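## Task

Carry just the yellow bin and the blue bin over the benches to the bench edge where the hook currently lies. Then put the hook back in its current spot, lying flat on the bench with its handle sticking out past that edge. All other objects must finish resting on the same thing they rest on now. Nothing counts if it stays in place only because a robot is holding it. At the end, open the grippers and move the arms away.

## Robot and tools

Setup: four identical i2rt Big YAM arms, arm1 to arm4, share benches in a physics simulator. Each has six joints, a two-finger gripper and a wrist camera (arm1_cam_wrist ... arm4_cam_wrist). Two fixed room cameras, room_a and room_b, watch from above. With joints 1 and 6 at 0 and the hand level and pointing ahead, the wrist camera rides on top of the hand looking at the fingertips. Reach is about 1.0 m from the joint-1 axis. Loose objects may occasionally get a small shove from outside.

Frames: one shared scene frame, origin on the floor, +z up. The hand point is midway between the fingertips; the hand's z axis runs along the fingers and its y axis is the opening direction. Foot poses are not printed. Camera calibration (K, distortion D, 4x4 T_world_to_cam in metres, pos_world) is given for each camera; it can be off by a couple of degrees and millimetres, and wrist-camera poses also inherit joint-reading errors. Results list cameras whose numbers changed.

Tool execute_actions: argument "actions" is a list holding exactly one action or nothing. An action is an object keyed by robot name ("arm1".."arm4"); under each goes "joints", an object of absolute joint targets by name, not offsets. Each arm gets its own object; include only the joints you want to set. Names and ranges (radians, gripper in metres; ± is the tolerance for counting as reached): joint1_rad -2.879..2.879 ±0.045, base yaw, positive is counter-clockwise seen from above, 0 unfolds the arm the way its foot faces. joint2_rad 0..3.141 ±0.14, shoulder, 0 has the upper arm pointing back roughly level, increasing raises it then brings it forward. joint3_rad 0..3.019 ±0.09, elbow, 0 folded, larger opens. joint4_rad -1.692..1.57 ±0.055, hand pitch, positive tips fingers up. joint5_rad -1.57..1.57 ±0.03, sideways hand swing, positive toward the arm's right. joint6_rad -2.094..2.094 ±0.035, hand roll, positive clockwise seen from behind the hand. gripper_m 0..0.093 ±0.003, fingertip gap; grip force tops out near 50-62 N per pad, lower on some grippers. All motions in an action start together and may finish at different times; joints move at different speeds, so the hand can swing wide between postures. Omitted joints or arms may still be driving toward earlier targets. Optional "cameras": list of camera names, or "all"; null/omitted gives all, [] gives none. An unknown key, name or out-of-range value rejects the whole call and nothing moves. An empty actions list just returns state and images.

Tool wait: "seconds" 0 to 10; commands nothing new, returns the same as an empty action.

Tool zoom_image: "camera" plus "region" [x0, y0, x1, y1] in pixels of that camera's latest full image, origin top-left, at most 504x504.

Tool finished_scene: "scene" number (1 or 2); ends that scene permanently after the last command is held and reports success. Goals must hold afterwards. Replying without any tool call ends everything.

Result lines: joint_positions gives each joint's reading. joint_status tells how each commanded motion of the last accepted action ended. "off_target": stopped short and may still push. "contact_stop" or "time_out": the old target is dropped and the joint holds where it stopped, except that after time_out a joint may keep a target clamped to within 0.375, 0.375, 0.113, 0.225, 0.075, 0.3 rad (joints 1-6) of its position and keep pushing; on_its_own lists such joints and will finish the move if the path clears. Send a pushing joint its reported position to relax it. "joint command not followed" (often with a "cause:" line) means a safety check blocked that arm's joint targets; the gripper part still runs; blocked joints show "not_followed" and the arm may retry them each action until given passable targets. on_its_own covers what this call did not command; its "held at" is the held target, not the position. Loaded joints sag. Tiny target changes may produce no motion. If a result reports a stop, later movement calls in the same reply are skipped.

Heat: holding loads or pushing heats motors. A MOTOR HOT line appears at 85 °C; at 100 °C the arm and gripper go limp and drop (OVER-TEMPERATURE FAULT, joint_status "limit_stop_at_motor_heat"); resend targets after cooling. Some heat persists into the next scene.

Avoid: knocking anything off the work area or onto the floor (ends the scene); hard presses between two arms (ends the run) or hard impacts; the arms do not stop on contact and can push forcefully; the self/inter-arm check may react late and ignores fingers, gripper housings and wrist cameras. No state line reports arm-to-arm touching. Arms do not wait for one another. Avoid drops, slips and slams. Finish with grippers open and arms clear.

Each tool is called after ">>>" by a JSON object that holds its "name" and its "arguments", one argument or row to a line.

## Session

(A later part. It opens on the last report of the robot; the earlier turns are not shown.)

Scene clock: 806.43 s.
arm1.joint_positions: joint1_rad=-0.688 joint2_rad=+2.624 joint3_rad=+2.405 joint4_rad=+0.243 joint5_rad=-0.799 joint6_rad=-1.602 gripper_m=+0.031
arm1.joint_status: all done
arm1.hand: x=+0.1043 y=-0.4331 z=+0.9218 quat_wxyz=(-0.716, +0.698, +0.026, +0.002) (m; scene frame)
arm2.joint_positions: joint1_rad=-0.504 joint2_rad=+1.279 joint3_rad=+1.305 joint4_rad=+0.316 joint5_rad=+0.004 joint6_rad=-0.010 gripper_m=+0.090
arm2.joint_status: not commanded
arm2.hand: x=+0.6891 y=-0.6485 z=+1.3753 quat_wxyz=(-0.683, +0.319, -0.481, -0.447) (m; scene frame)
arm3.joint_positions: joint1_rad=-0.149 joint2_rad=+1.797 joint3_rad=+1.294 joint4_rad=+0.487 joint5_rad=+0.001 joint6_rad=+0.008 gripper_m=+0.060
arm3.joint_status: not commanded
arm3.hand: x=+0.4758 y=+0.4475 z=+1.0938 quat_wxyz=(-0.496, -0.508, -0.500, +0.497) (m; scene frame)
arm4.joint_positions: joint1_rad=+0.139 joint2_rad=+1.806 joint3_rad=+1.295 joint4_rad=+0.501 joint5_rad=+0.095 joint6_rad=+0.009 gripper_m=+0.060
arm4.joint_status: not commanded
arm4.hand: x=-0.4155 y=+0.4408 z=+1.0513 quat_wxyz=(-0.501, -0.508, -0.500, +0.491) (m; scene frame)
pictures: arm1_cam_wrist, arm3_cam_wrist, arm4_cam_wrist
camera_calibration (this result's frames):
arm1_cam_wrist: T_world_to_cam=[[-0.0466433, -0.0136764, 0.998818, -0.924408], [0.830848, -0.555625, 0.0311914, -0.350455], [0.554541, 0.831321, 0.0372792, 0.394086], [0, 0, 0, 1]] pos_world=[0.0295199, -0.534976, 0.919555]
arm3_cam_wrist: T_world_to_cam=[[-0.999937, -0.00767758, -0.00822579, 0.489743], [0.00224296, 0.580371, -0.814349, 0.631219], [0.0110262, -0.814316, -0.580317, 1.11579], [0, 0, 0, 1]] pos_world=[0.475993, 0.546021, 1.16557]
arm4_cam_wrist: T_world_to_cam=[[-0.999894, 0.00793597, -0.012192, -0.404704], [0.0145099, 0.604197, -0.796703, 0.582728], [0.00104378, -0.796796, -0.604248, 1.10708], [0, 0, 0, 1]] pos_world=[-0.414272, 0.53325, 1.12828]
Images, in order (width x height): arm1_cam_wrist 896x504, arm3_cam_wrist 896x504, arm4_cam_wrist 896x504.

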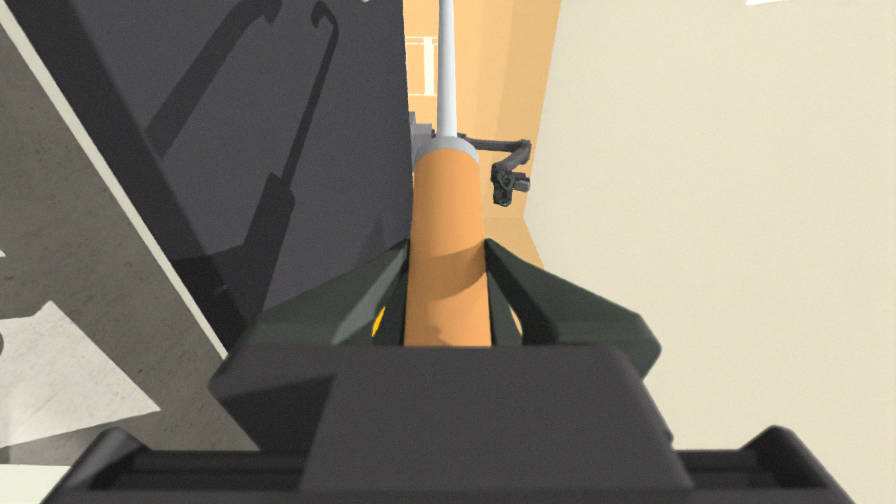

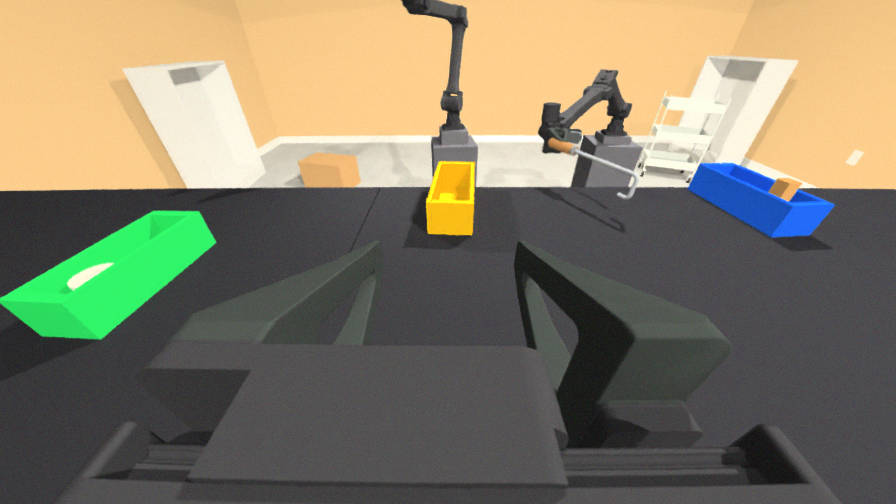

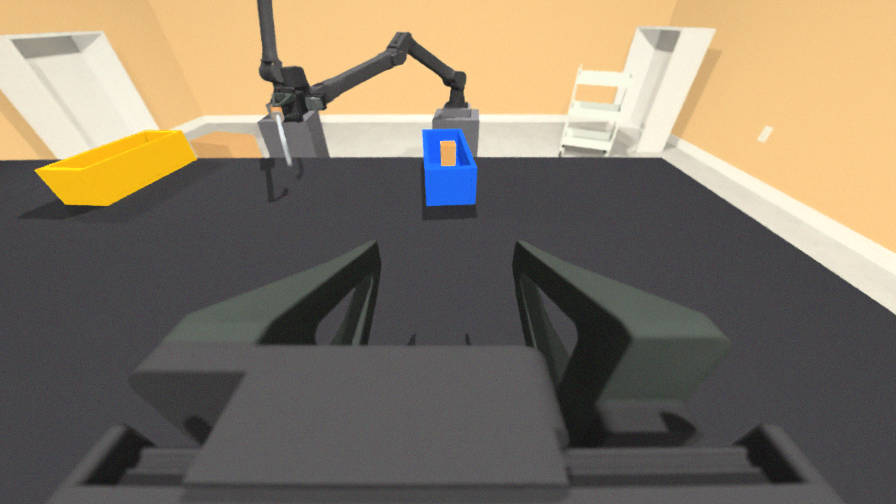

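>>> {"name": "execute_actions", "arguments": {
  "actions": [
    {"arm1":{"joints":{"joint2_rad":2.67,"joint4_rad":0.32,"joint6_rad":-1.2}}}
  ],
  "cameras": ["arm1_cam_wrist","arm3_cam_wrist"]
}}

Scene clock: 821.93 s.
arm1.joint_positions: joint1_rad=-0.688 joint2_rad=+2.671 joint3_rad=+2.405 joint4_rad=+0.279 joint5_rad=-0.799 joint6_rad=-1.227 gripper_m=+0.031
arm1.joint_status: all done
arm1.hand: x=+0.1050 y=-0.4318 z=+0.8846 quat_wxyz=(-0.700, +0.693, -0.108, -0.134) (m; scene frame)
arm2.joint_positions: joint1_rad=-0.504 joint2_rad=+1.279 joint3_rad=+1.305 joint4_rad=+0.316 joint5_rad=+0.004 joint6_rad=-0.010 gripper_m=+0.090
arm2.joint_status: not commanded
arm2.hand: x=+0.6891 y=-0.6485 z=+1.3753 quat_wxyz=(-0.683, +0.319, -0.481, -0.447) (m; scene frame)
arm3.joint_positions: joint1_rad=-0.149 joint2_rad=+1.797 joint3_rad=+1.294 joint4_rad=+0.487 joint5_rad=+0.001 joint6_rad=+0.008 gripper_m=+0.060
arm3.joint_status: not commanded
arm3.hand: x=+0.4758 y=+0.4475 z=+1.0938 quat_wxyz=(-0.496, -0.508, -0.500, +0.497) (m; scene frame)
arm4.joint_positions: joint1_rad=+0.139 joint2_rad=+1.806 joint3_rad=+1.295 joint4_rad=+0.501 joint5_rad=+0.095 joint6_rad=+0.009 gripper_m=+0.060
arm4.joint_status: not commanded
arm4.hand: x=-0.4155 y=+0.4408 z=+1.0513 quat_wxyz=(-0.501, -0.508, -0.500, +0.491) (m; scene frame)
pictures: arm1_cam_wrist, arm3_cam_wrist
camera_calibration (this result's frames):
arm1_cam_wrist: T_world_to_cam=[[0.330174, 0.0087977, 0.943879, -0.868468], [0.788904, -0.551623, -0.270821, -0.0758212], [0.518282, 0.834047, -0.189072, 0.599263], [0, 0, 0, 1]] pos_world=[0.0359733, -0.533998, 0.912499]
arm3_cam_wrist: T_world_to_cam=[[-0.999937, -0.00767758, -0.00822579, 0.489743], [0.00224296, 0.580371, -0.814349, 0.631219], [0.0110262, -0.814316, -0.580317, 1.11579], [0, 0, 0, 1]] pos_world=[0.475993, 0.546021, 1.16557]
Images, in order (width x height): arm1_cam_wrist 896x504, arm3_cam_wrist 896x504.

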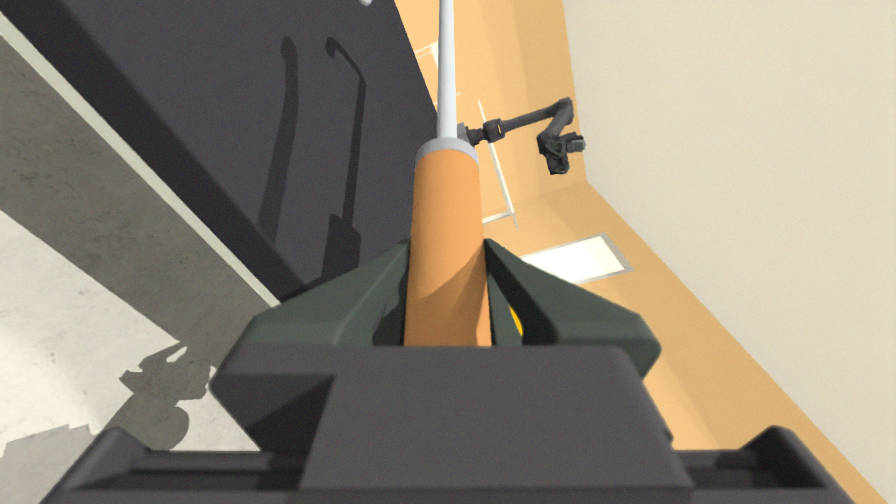

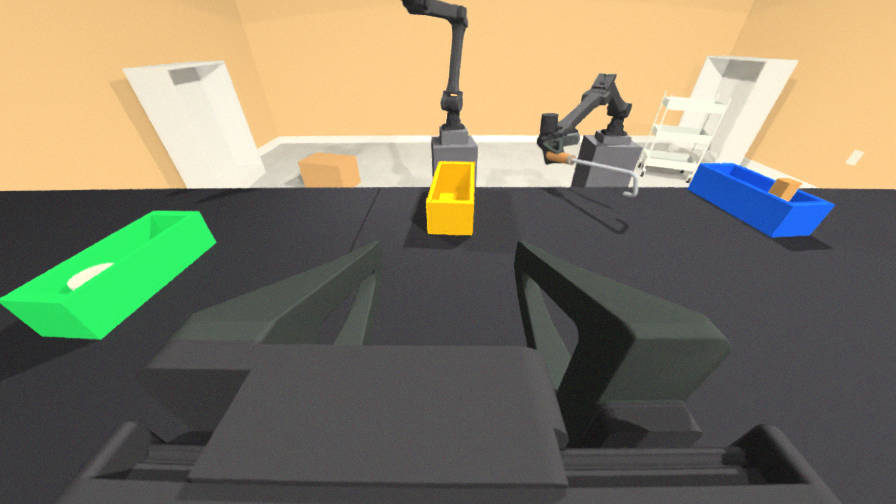

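>>> {"name": "execute_actions", "arguments": {
  "actions": [
    {"arm1":{"joints":{"joint2_rad":2.735,"joint4_rad":0.375,"joint6_rad":-1.08}}}
  ],
  "cameras": ["arm1_cam_wrist","arm3_cam_wrist"]
}}

Scene clock: 830.03 s.
arm1.joint_positions: joint1_rad=-0.688 joint2_rad=+2.744 joint3_rad=+2.405 joint4_rad=+0.334 joint5_rad=-0.799 joint6_rad=-1.106 gripper_m=+0.031
arm1.joint_status: all done
arm1.hand: x=+0.1038 y=-0.4321 z=+0.8283 quat_wxyz=(-0.686, +0.688, -0.154, -0.179) (m; scene frame)
arm2.joint_positions: joint1_rad=-0.504 joint2_rad=+1.279 joint3_rad=+1.305 joint4_rad=+0.316 joint5_rad=+0.004 joint6_rad=-0.010 gripper_m=+0.090
arm2.joint_status: not commanded
arm2.hand: x=+0.6891 y=-0.6485 z=+1.3753 quat_wxyz=(-0.683, +0.319, -0.481, -0.447) (m; scene frame)
arm3.joint_positions: joint1_rad=-0.149 joint2_rad=+1.797 joint3_rad=+1.294 joint4_rad=+0.487 joint5_rad=+0.001 joint6_rad=+0.008 gripper_m=+0.060
arm3.joint_status: not commanded
arm3.hand: x=+0.4758 y=+0.4475 z=+1.0938 quat_wxyz=(-0.496, -0.508, -0.500, +0.497) (m; scene frame)
arm4.joint_positions: joint1_rad=+0.139 joint2_rad=+1.806 joint3_rad=+1.295 joint4_rad=+0.501 joint5_rad=+0.095 joint6_rad=+0.009 gripper_m=+0.060
arm4.joint_status: not commanded
arm4.hand: x=-0.4155 y=+0.4408 z=+1.0513 quat_wxyz=(-0.501, -0.508, -0.500, +0.491) (m; scene frame)
pictures: arm1_cam_wrist, arm3_cam_wrist
camera_calibration (this result's frames):
arm1_cam_wrist: T_world_to_cam=[[0.452014, 0.0241244, 0.891685, -0.777713], [0.747617, -0.555523, -0.363953, -0.0105519], [0.486572, 0.831151, -0.26914, 0.657931], [0, 0, 0, 1]] pos_world=[0.0392952, -0.53394, 0.86671]
arm3_cam_wrist: T_world_to_cam=[[-0.999937, -0.00767758, -0.00822579, 0.489743], [0.00224296, 0.580371, -0.814349, 0.631219], [0.0110262, -0.814316, -0.580317, 1.11579], [0, 0, 0, 1]] pos_world=[0.475993, 0.546021, 1.16557]
Images, in order (width x height): arm1_cam_wrist 896x504, arm3_cam_wrist 896x504.

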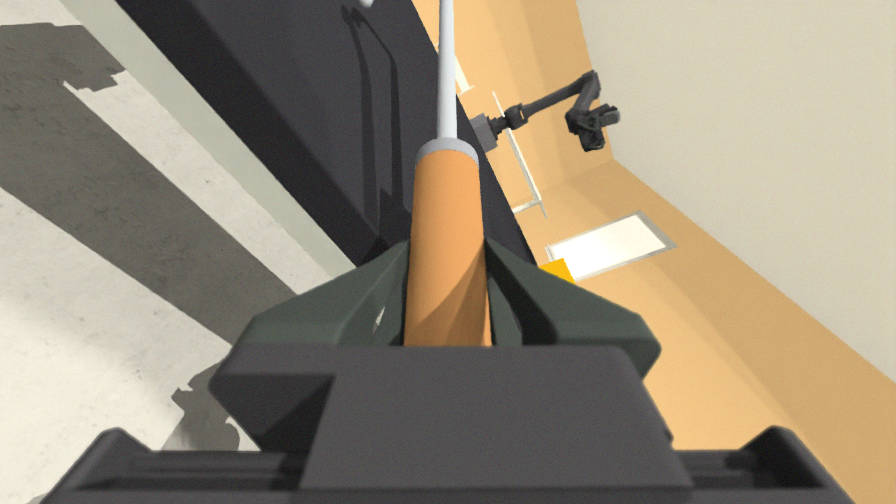

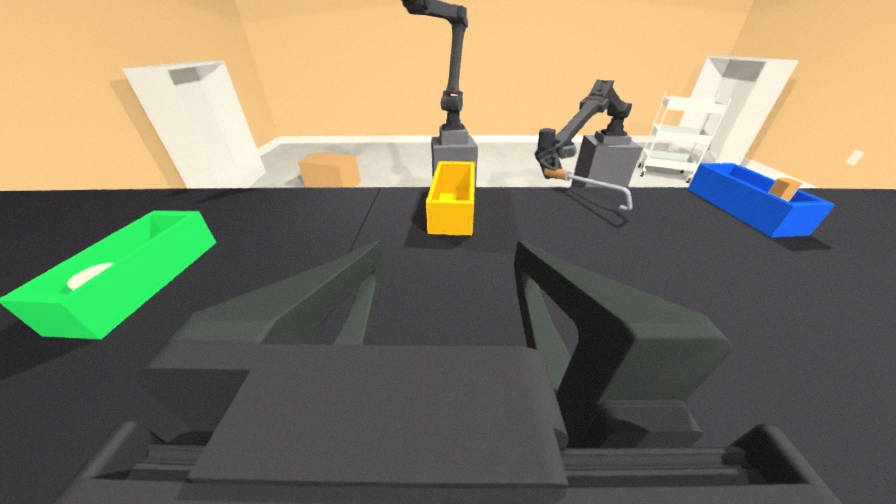

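>>> {"name": "execute_actions", "arguments": {
  "actions": [
    {"arm1":{"joints":{"joint4_rad":0.39,"joint6_rad":-0.75}}}
  ],
  "cameras": ["arm1_cam_wrist","arm3_cam_wrist"]
}}

Scene clock: 833.57 s.
arm1.joint_positions: joint1_rad=-0.688 joint2_rad=+2.744 joint3_rad=+2.405 joint4_rad=+0.352 joint5_rad=-0.798 joint6_rad=-0.758 gripper_m=+0.031
arm1.joint_status: all done
arm1.hand: x=+0.1040 y=-0.4322 z=+0.8317 quat_wxyz=(-0.651, +0.648, -0.266, -0.292) (m; scene frame)
arm2.joint_positions: joint1_rad=-0.504 joint2_rad=+1.279 joint3_rad=+1.305 joint4_rad=+0.316 joint5_rad=+0.004 joint6_rad=-0.010 gripper_m=+0.090
arm2.joint_status: not commanded
arm2.hand: x=+0.6891 y=-0.6485 z=+1.3753 quat_wxyz=(-0.683, +0.319, -0.481, -0.447) (m; scene frame)
arm3.joint_positions: joint1_rad=-0.149 joint2_rad=+1.797 joint3_rad=+1.294 joint4_rad=+0.487 joint5_rad=+0.001 joint6_rad=+0.008 gripper_m=+0.060
arm3.joint_status: not commanded
arm3.hand: x=+0.4758 y=+0.4475 z=+1.0938 quat_wxyz=(-0.496, -0.508, -0.500, +0.497) (m; scene frame)
arm4.joint_positions: joint1_rad=+0.139 joint2_rad=+1.806 joint3_rad=+1.295 joint4_rad=+0.501 joint5_rad=+0.095 joint6_rad=+0.009 gripper_m=+0.060
arm4.joint_status: not commanded
arm4.hand: x=-0.4155 y=+0.4408 z=+1.0513 quat_wxyz=(-0.501, -0.508, -0.500, +0.491) (m; scene frame)
pictures: arm1_cam_wrist, arm3_cam_wrist
camera_calibration (this result's frames):
arm1_cam_wrist: T_world_to_cam=[[0.720374, 0.0248895, 0.693139, -0.643323], [0.587276, -0.553578, -0.590473, 0.196391], [0.36901, 0.832426, -0.4134, 0.791503], [0, 0, 0, 1]] pos_world=[0.0560249, -0.534137, 0.889083]
arm3_cam_wrist: T_world_to_cam=[[-0.999937, -0.00767758, -0.00822579, 0.489743], [0.00224296, 0.580371, -0.814349, 0.631219], [0.0110262, -0.814316, -0.580317, 1.11579], [0, 0, 0, 1]] pos_world=[0.475993, 0.546021, 1.16557]
Images, in order (width x height): arm1_cam_wrist 896x504, arm3_cam_wrist 896x504.

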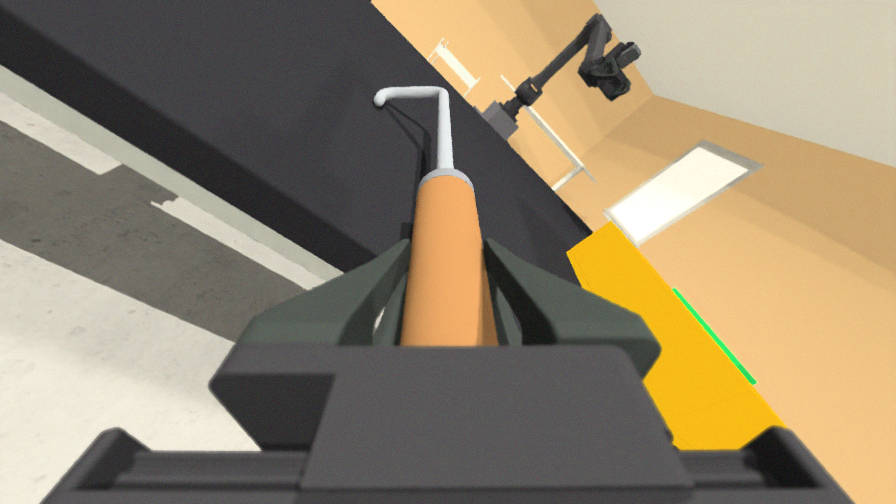

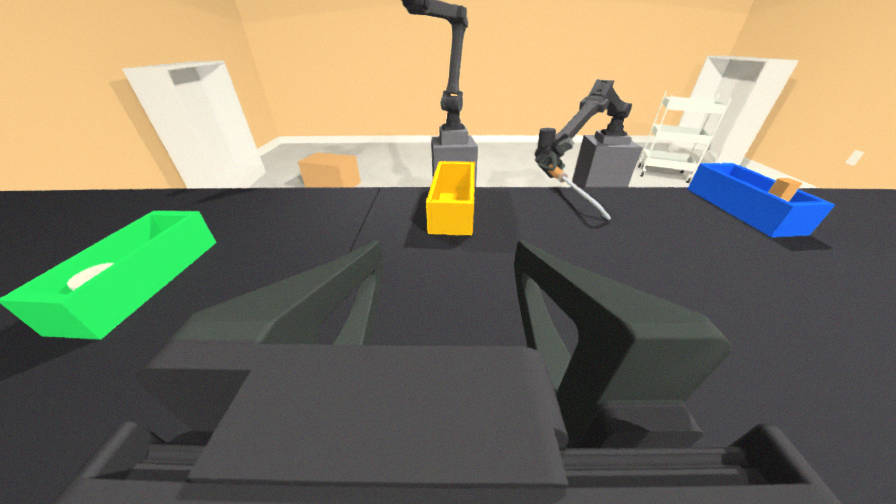

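>>> {"name": "execute_actions", "arguments": {
  "actions": [
    {"arm1":{"joints":{"joint2_rad":2.79,"joint6_rad":0.0}}}
  ],
  "cameras": ["arm1_cam_wrist","arm3_cam_wrist"]
}}

Scene clock: 839.13 s.
arm1.joint_positions: joint1_rad=-0.688 joint2_rad=+2.770 joint3_rad=+2.405 joint4_rad=+0.368 joint5_rad=-0.798 joint6_rad=-0.013 gripper_m=+0.031
arm1.joint_status: all done
arm1.hand: x=+0.1030 y=-0.4330 z=+0.8108 quat_wxyz=(-0.496, +0.507, -0.487, -0.509) (m; scene frame)
arm2.joint_positions: joint1_rad=-0.504 joint2_rad=+1.279 joint3_rad=+1.305 joint4_rad=+0.316 joint5_rad=+0.004 joint6_rad=-0.010 gripper_m=+0.090
arm2.joint_status: not commanded
arm2.hand: x=+0.6891 y=-0.6485 z=+1.3753 quat_wxyz=(-0.683, +0.319, -0.481, -0.447) (m; scene frame)
arm3.joint_positions: joint1_rad=-0.149 joint2_rad=+1.797 joint3_rad=+1.294 joint4_rad=+0.487 joint5_rad=+0.001 joint6_rad=+0.008 gripper_m=+0.060
arm3.joint_status: not commanded
arm3.hand: x=+0.4758 y=+0.4475 z=+1.0938 quat_wxyz=(-0.496, -0.508, -0.500, +0.497) (m; scene frame)
arm4.joint_positions: joint1_rad=+0.139 joint2_rad=+1.806 joint3_rad=+1.295 joint4_rad=+0.501 joint5_rad=+0.095 joint6_rad=+0.009 gripper_m=+0.060
arm4.joint_status: not commanded
arm4.hand: x=-0.4155 y=+0.4408 z=+1.0513 quat_wxyz=(-0.501, -0.508, -0.500, +0.491) (m; scene frame)
pictures: arm1_cam_wrist, arm3_cam_wrist
camera_calibration (this result's frames):
arm1_cam_wrist: T_world_to_cam=[[0.998824, 0.0462547, 0.0145269, -0.0971963], [0.0384521, -0.573289, -0.818451, 0.416997], [-0.0295291, 0.818047, -0.574393, 0.949218], [0, 0, 0, 1]] pos_world=[0.109077, -0.532949, 0.887928]
arm3_cam_wrist: T_world_to_cam=[[-0.999937, -0.00767758, -0.00822579, 0.489743], [0.00224296, 0.580371, -0.814349, 0.631219], [0.0110262, -0.814316, -0.580317, 1.11579], [0, 0, 0, 1]] pos_world=[0.475993, 0.546021, 1.16557]
Images, in order (width x height): arm1_cam_wrist 896x504, arm3_cam_wrist 896x504.

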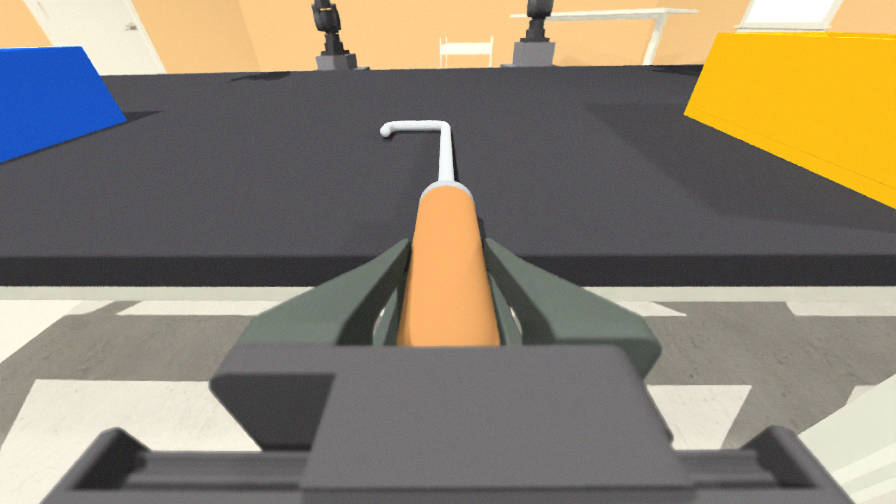

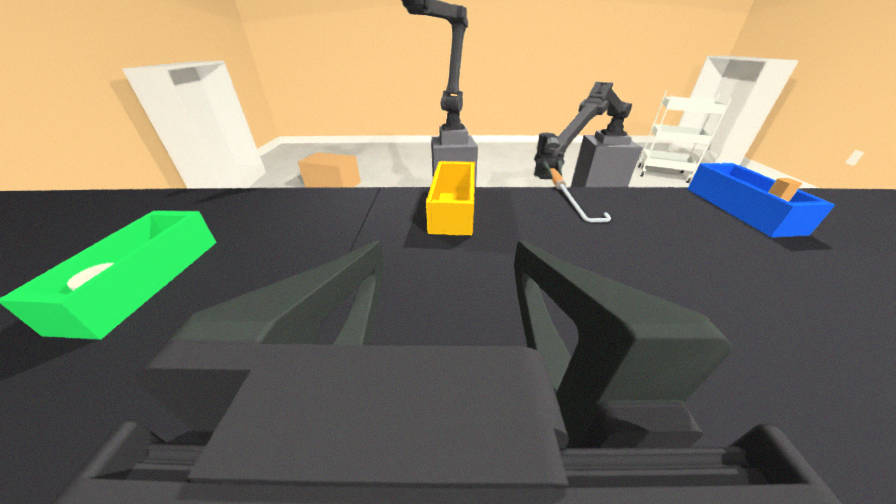

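>>> {"name": "execute_actions", "arguments": {
  "actions": [
    {"arm1":{"joints":{"gripper_m":0.09}}}
  ],
  "cameras": ["arm1_cam_wrist"]
}}

>>> {"name": "execute_actions", "arguments": {
  "actions": [
    {"arm1":{"joints":{"joint2_rad":2.2}}}
  ]
}}

Scene clock: 847.40 s.
arm1.joint_positions: joint1_rad=-0.688 joint2_rad=+2.770 joint3_rad=+2.405 joint4_rad=+0.370 joint5_rad=-0.798 joint6_rad=-0.008 gripper_m=+0.090
arm1.joint_status: all done
arm1.hand: x=+0.1030 y=-0.4330 z=+0.8112 quat_wxyz=(-0.496, +0.506, -0.487, -0.510) (m; scene frame)
arm2.joint_positions: joint1_rad=-0.504 joint2_rad=+1.279 joint3_rad=+1.305 joint4_rad=+0.316 joint5_rad=+0.004 joint6_rad=-0.010 gripper_m=+0.090
arm2.joint_status: not commanded
arm2.hand: x=+0.6891 y=-0.6485 z=+1.3753 quat_wxyz=(-0.683, +0.319, -0.481, -0.447) (m; scene frame)
arm3.joint_positions: joint1_rad=-0.149 joint2_rad=+1.797 joint3_rad=+1.294 joint4_rad=+0.487 joint5_rad=+0.001 joint6_rad=+0.008 gripper_m=+0.060
arm3.joint_status: not commanded
arm3.hand: x=+0.4758 y=+0.4475 z=+1.0938 quat_wxyz=(-0.496, -0.508, -0.500, +0.497) (m; scene frame)
arm4.joint_positions: joint1_rad=+0.139 joint2_rad=+1.806 joint3_rad=+1.295 joint4_rad=+0.501 joint5_rad=+0.095 joint6_rad=+0.009 gripper_m=+0.060
arm4.joint_status: not commanded
arm4.hand: x=-0.4155 y=+0.4408 z=+1.0513 quat_wxyz=(-0.501, -0.508, -0.500, +0.491) (m; scene frame)
pictures: arm1_cam_wrist
camera_calibration (this result's frames):
arm1_cam_wrist: T_world_to_cam=[[0.998866, 0.0462674, 0.0112279, -0.0945276], [0.0357091, -0.572069, -0.819428, 0.418961], [-0.0314897, 0.818899, -0.573073, 0.948977], [0, 0, 0, 1]] pos_world=[0.109343, -0.533069, 0.888202]
Images, in order (width x height): arm1_cam_wrist 896x504.

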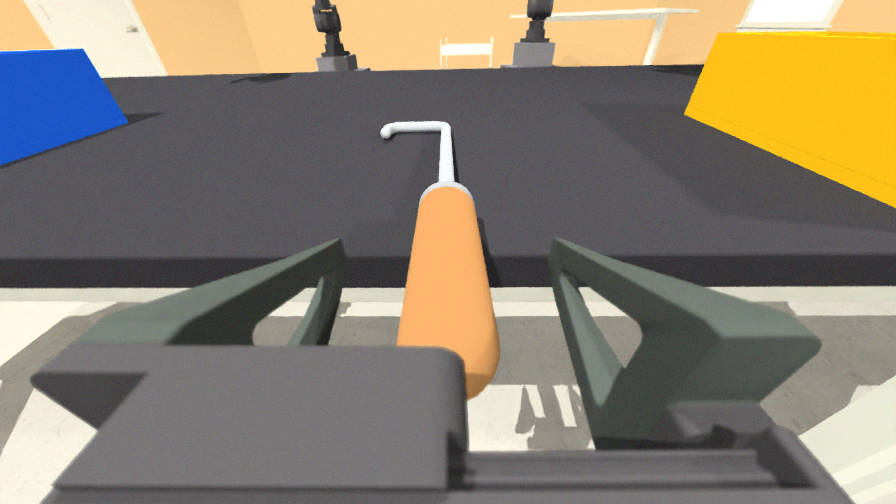

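Scene clock: 849.27 s.
arm1.joint_positions: joint1_rad=-0.688 joint2_rad=+2.197 joint3_rad=+2.447 joint4_rad=+0.396 joint5_rad=-0.798 joint6_rad=-0.007 gripper_m=+0.090
arm1.joint_status: all done
arm1.hand: x=+0.0195 y=-0.5287 z=+1.3506 quat_wxyz=(-0.694, +0.477, -0.240, -0.483) (m; scene frame)
arm2.joint_positions: joint1_rad=-0.504 joint2_rad=+1.279 joint3_rad=+1.305 joint4_rad=+0.316 joint5_rad=+0.004 joint6_rad=-0.010 gripper_m=+0.090
arm2.joint_status: not commanded
arm2.hand: x=+0.6891 y=-0.6485 z=+1.3753 quat_wxyz=(-0.683, +0.319, -0.481, -0.447) (m; scene frame)
arm3.joint_positions: joint1_rad=-0.149 joint2_rad=+1.797 joint3_rad=+1.294 joint4_rad=+0.487 joint5_rad=+0.001 joint6_rad=+0.008 gripper_m=+0.060
arm3.joint_status: not commanded
arm3.hand: x=+0.4758 y=+0.4475 z=+1.0938 quat_wxyz=(-0.496, -0.508, -0.500, +0.497) (m; scene frame)
arm4.joint_positions: joint1_rad=+0.139 joint2_rad=+1.806 joint3_rad=+1.295 joint4_rad=+0.501 joint5_rad=+0.095 joint6_rad=+0.009 gripper_m=+0.060
arm4.joint_status: not commanded
arm4.hand: x=-0.4155 y=+0.4408 z=+1.0513 quat_wxyz=(-0.501, -0.508, -0.500, +0.491) (m; scene frame)
pictures: arm1_cam_wrist, arm2_cam_wrist, arm3_cam_wrist, arm4_cam_wrist, room_a, room_b
camera_calibration (this result's frames):
arm1_cam_wrist: T_world_to_cam=[[0.895455, -0.0685262, 0.439847, -0.650374], [0.424759, -0.164116, -0.890307, 1.11298], [0.133195, 0.984058, -0.117851, 0.803158], [0, 0, 0, 1]] pos_world=[0.0026576, -0.652266, 1.37161]
arm2_cam_wrist: T_world_to_cam=[[0.920478, -0.390406, 0.0174117, -0.911931], [-0.0977009, -0.273037, -0.95703, 1.21254], [0.378384, 0.879224, -0.289467, 0.835414], [0, 0, 0, 1]] pos_world=[0.641772, -0.75947, 1.41814]
arm3_cam_wrist: T_world_to_cam=[[-0.999937, -0.00767758, -0.00822579, 0.489743], [0.00224296, 0.580371, -0.814349, 0.631219], [0.0110262, -0.814316, -0.580317, 1.11579], [0, 0, 0, 1]] pos_world=[0.475993, 0.546021, 1.16557]
arm4_cam_wrist: T_world_to_cam=[[-0.999894, 0.00793597, -0.012192, -0.404704], [0.0145099, 0.604197, -0.796703, 0.582728], [0.00104378, -0.796796, -0.604248, 1.10708], [0, 0, 0, 1]] pos_world=[-0.414272, 0.53325, 1.12828]
Images, in order (width x height): arm1_cam_wrist 896x504, arm2_cam_wrist 896x504, arm3_cam_wrist 896x504, arm4_cam_wrist 896x504, room_a 896x504, room_b 896x504.

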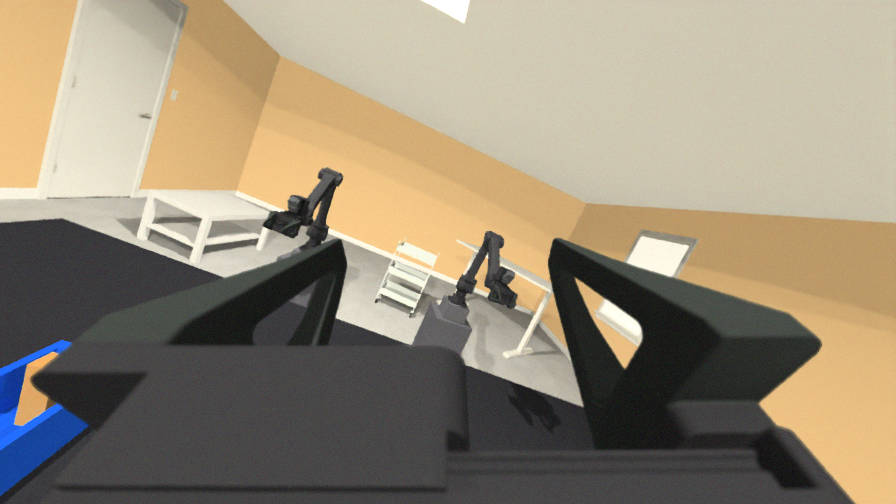

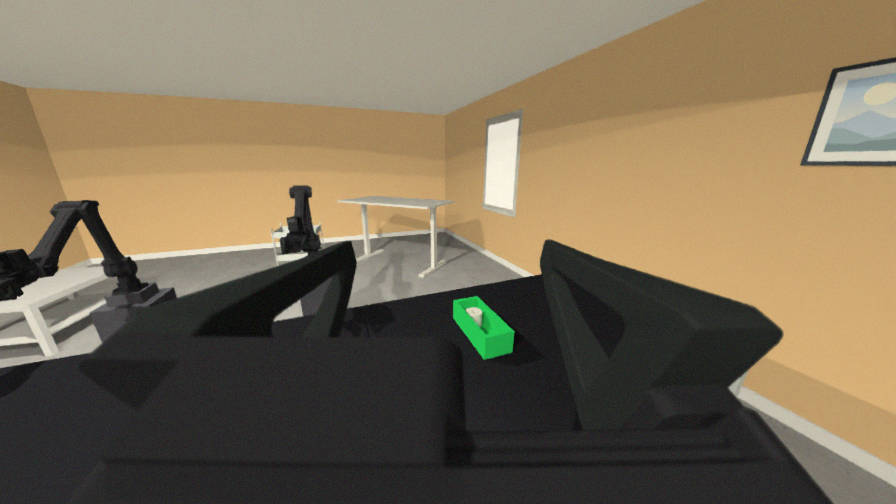

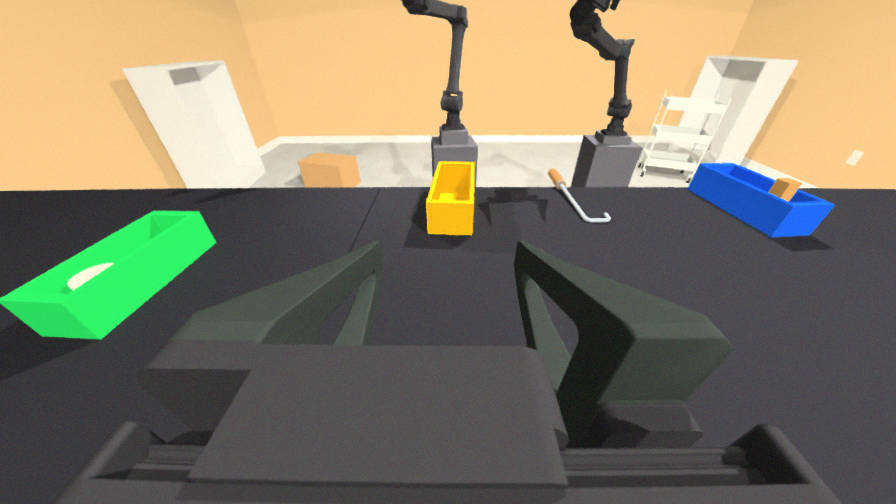

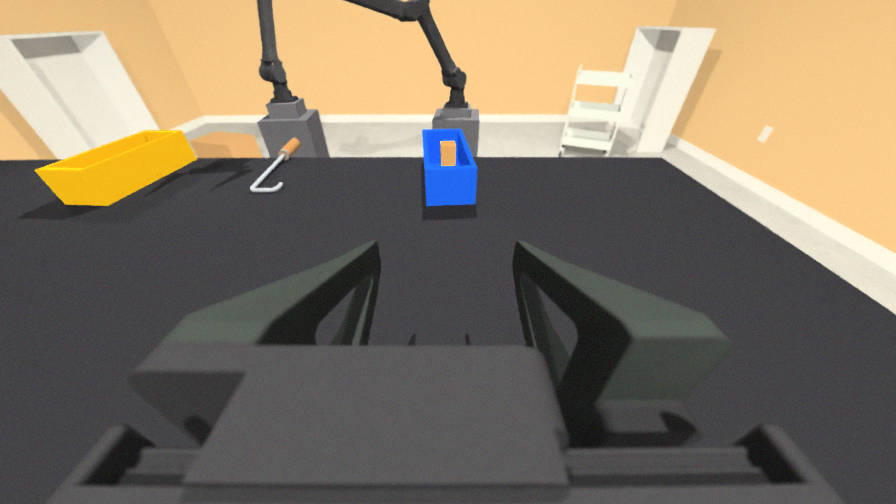

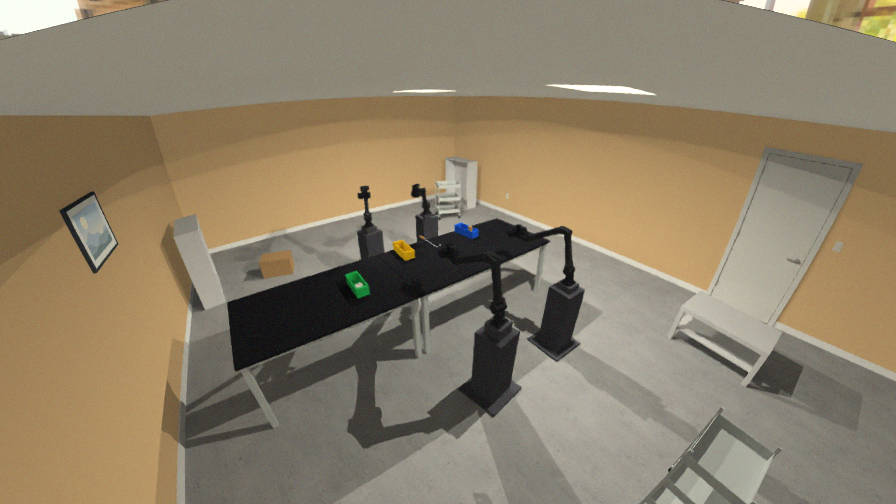

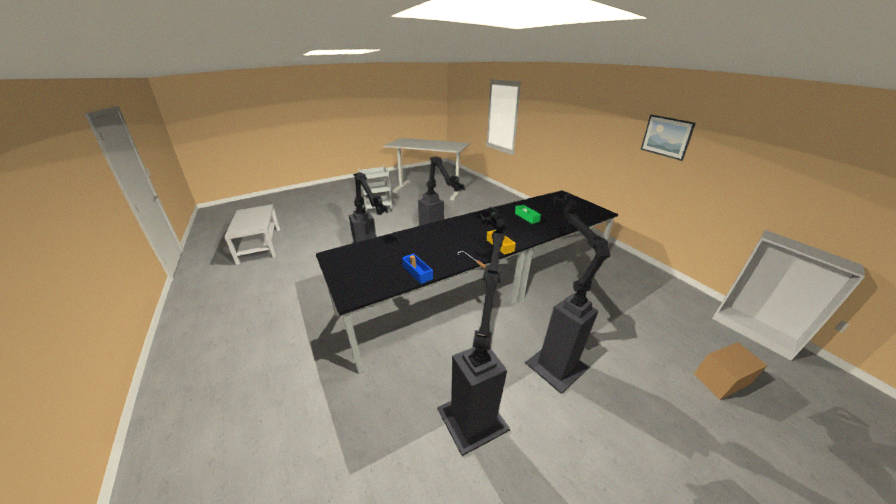

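All in place. Finishing scene 1.

>>> {"name": "finished_scene", "arguments": {
  "scene": 1
}}

The scene is finished: the task was done.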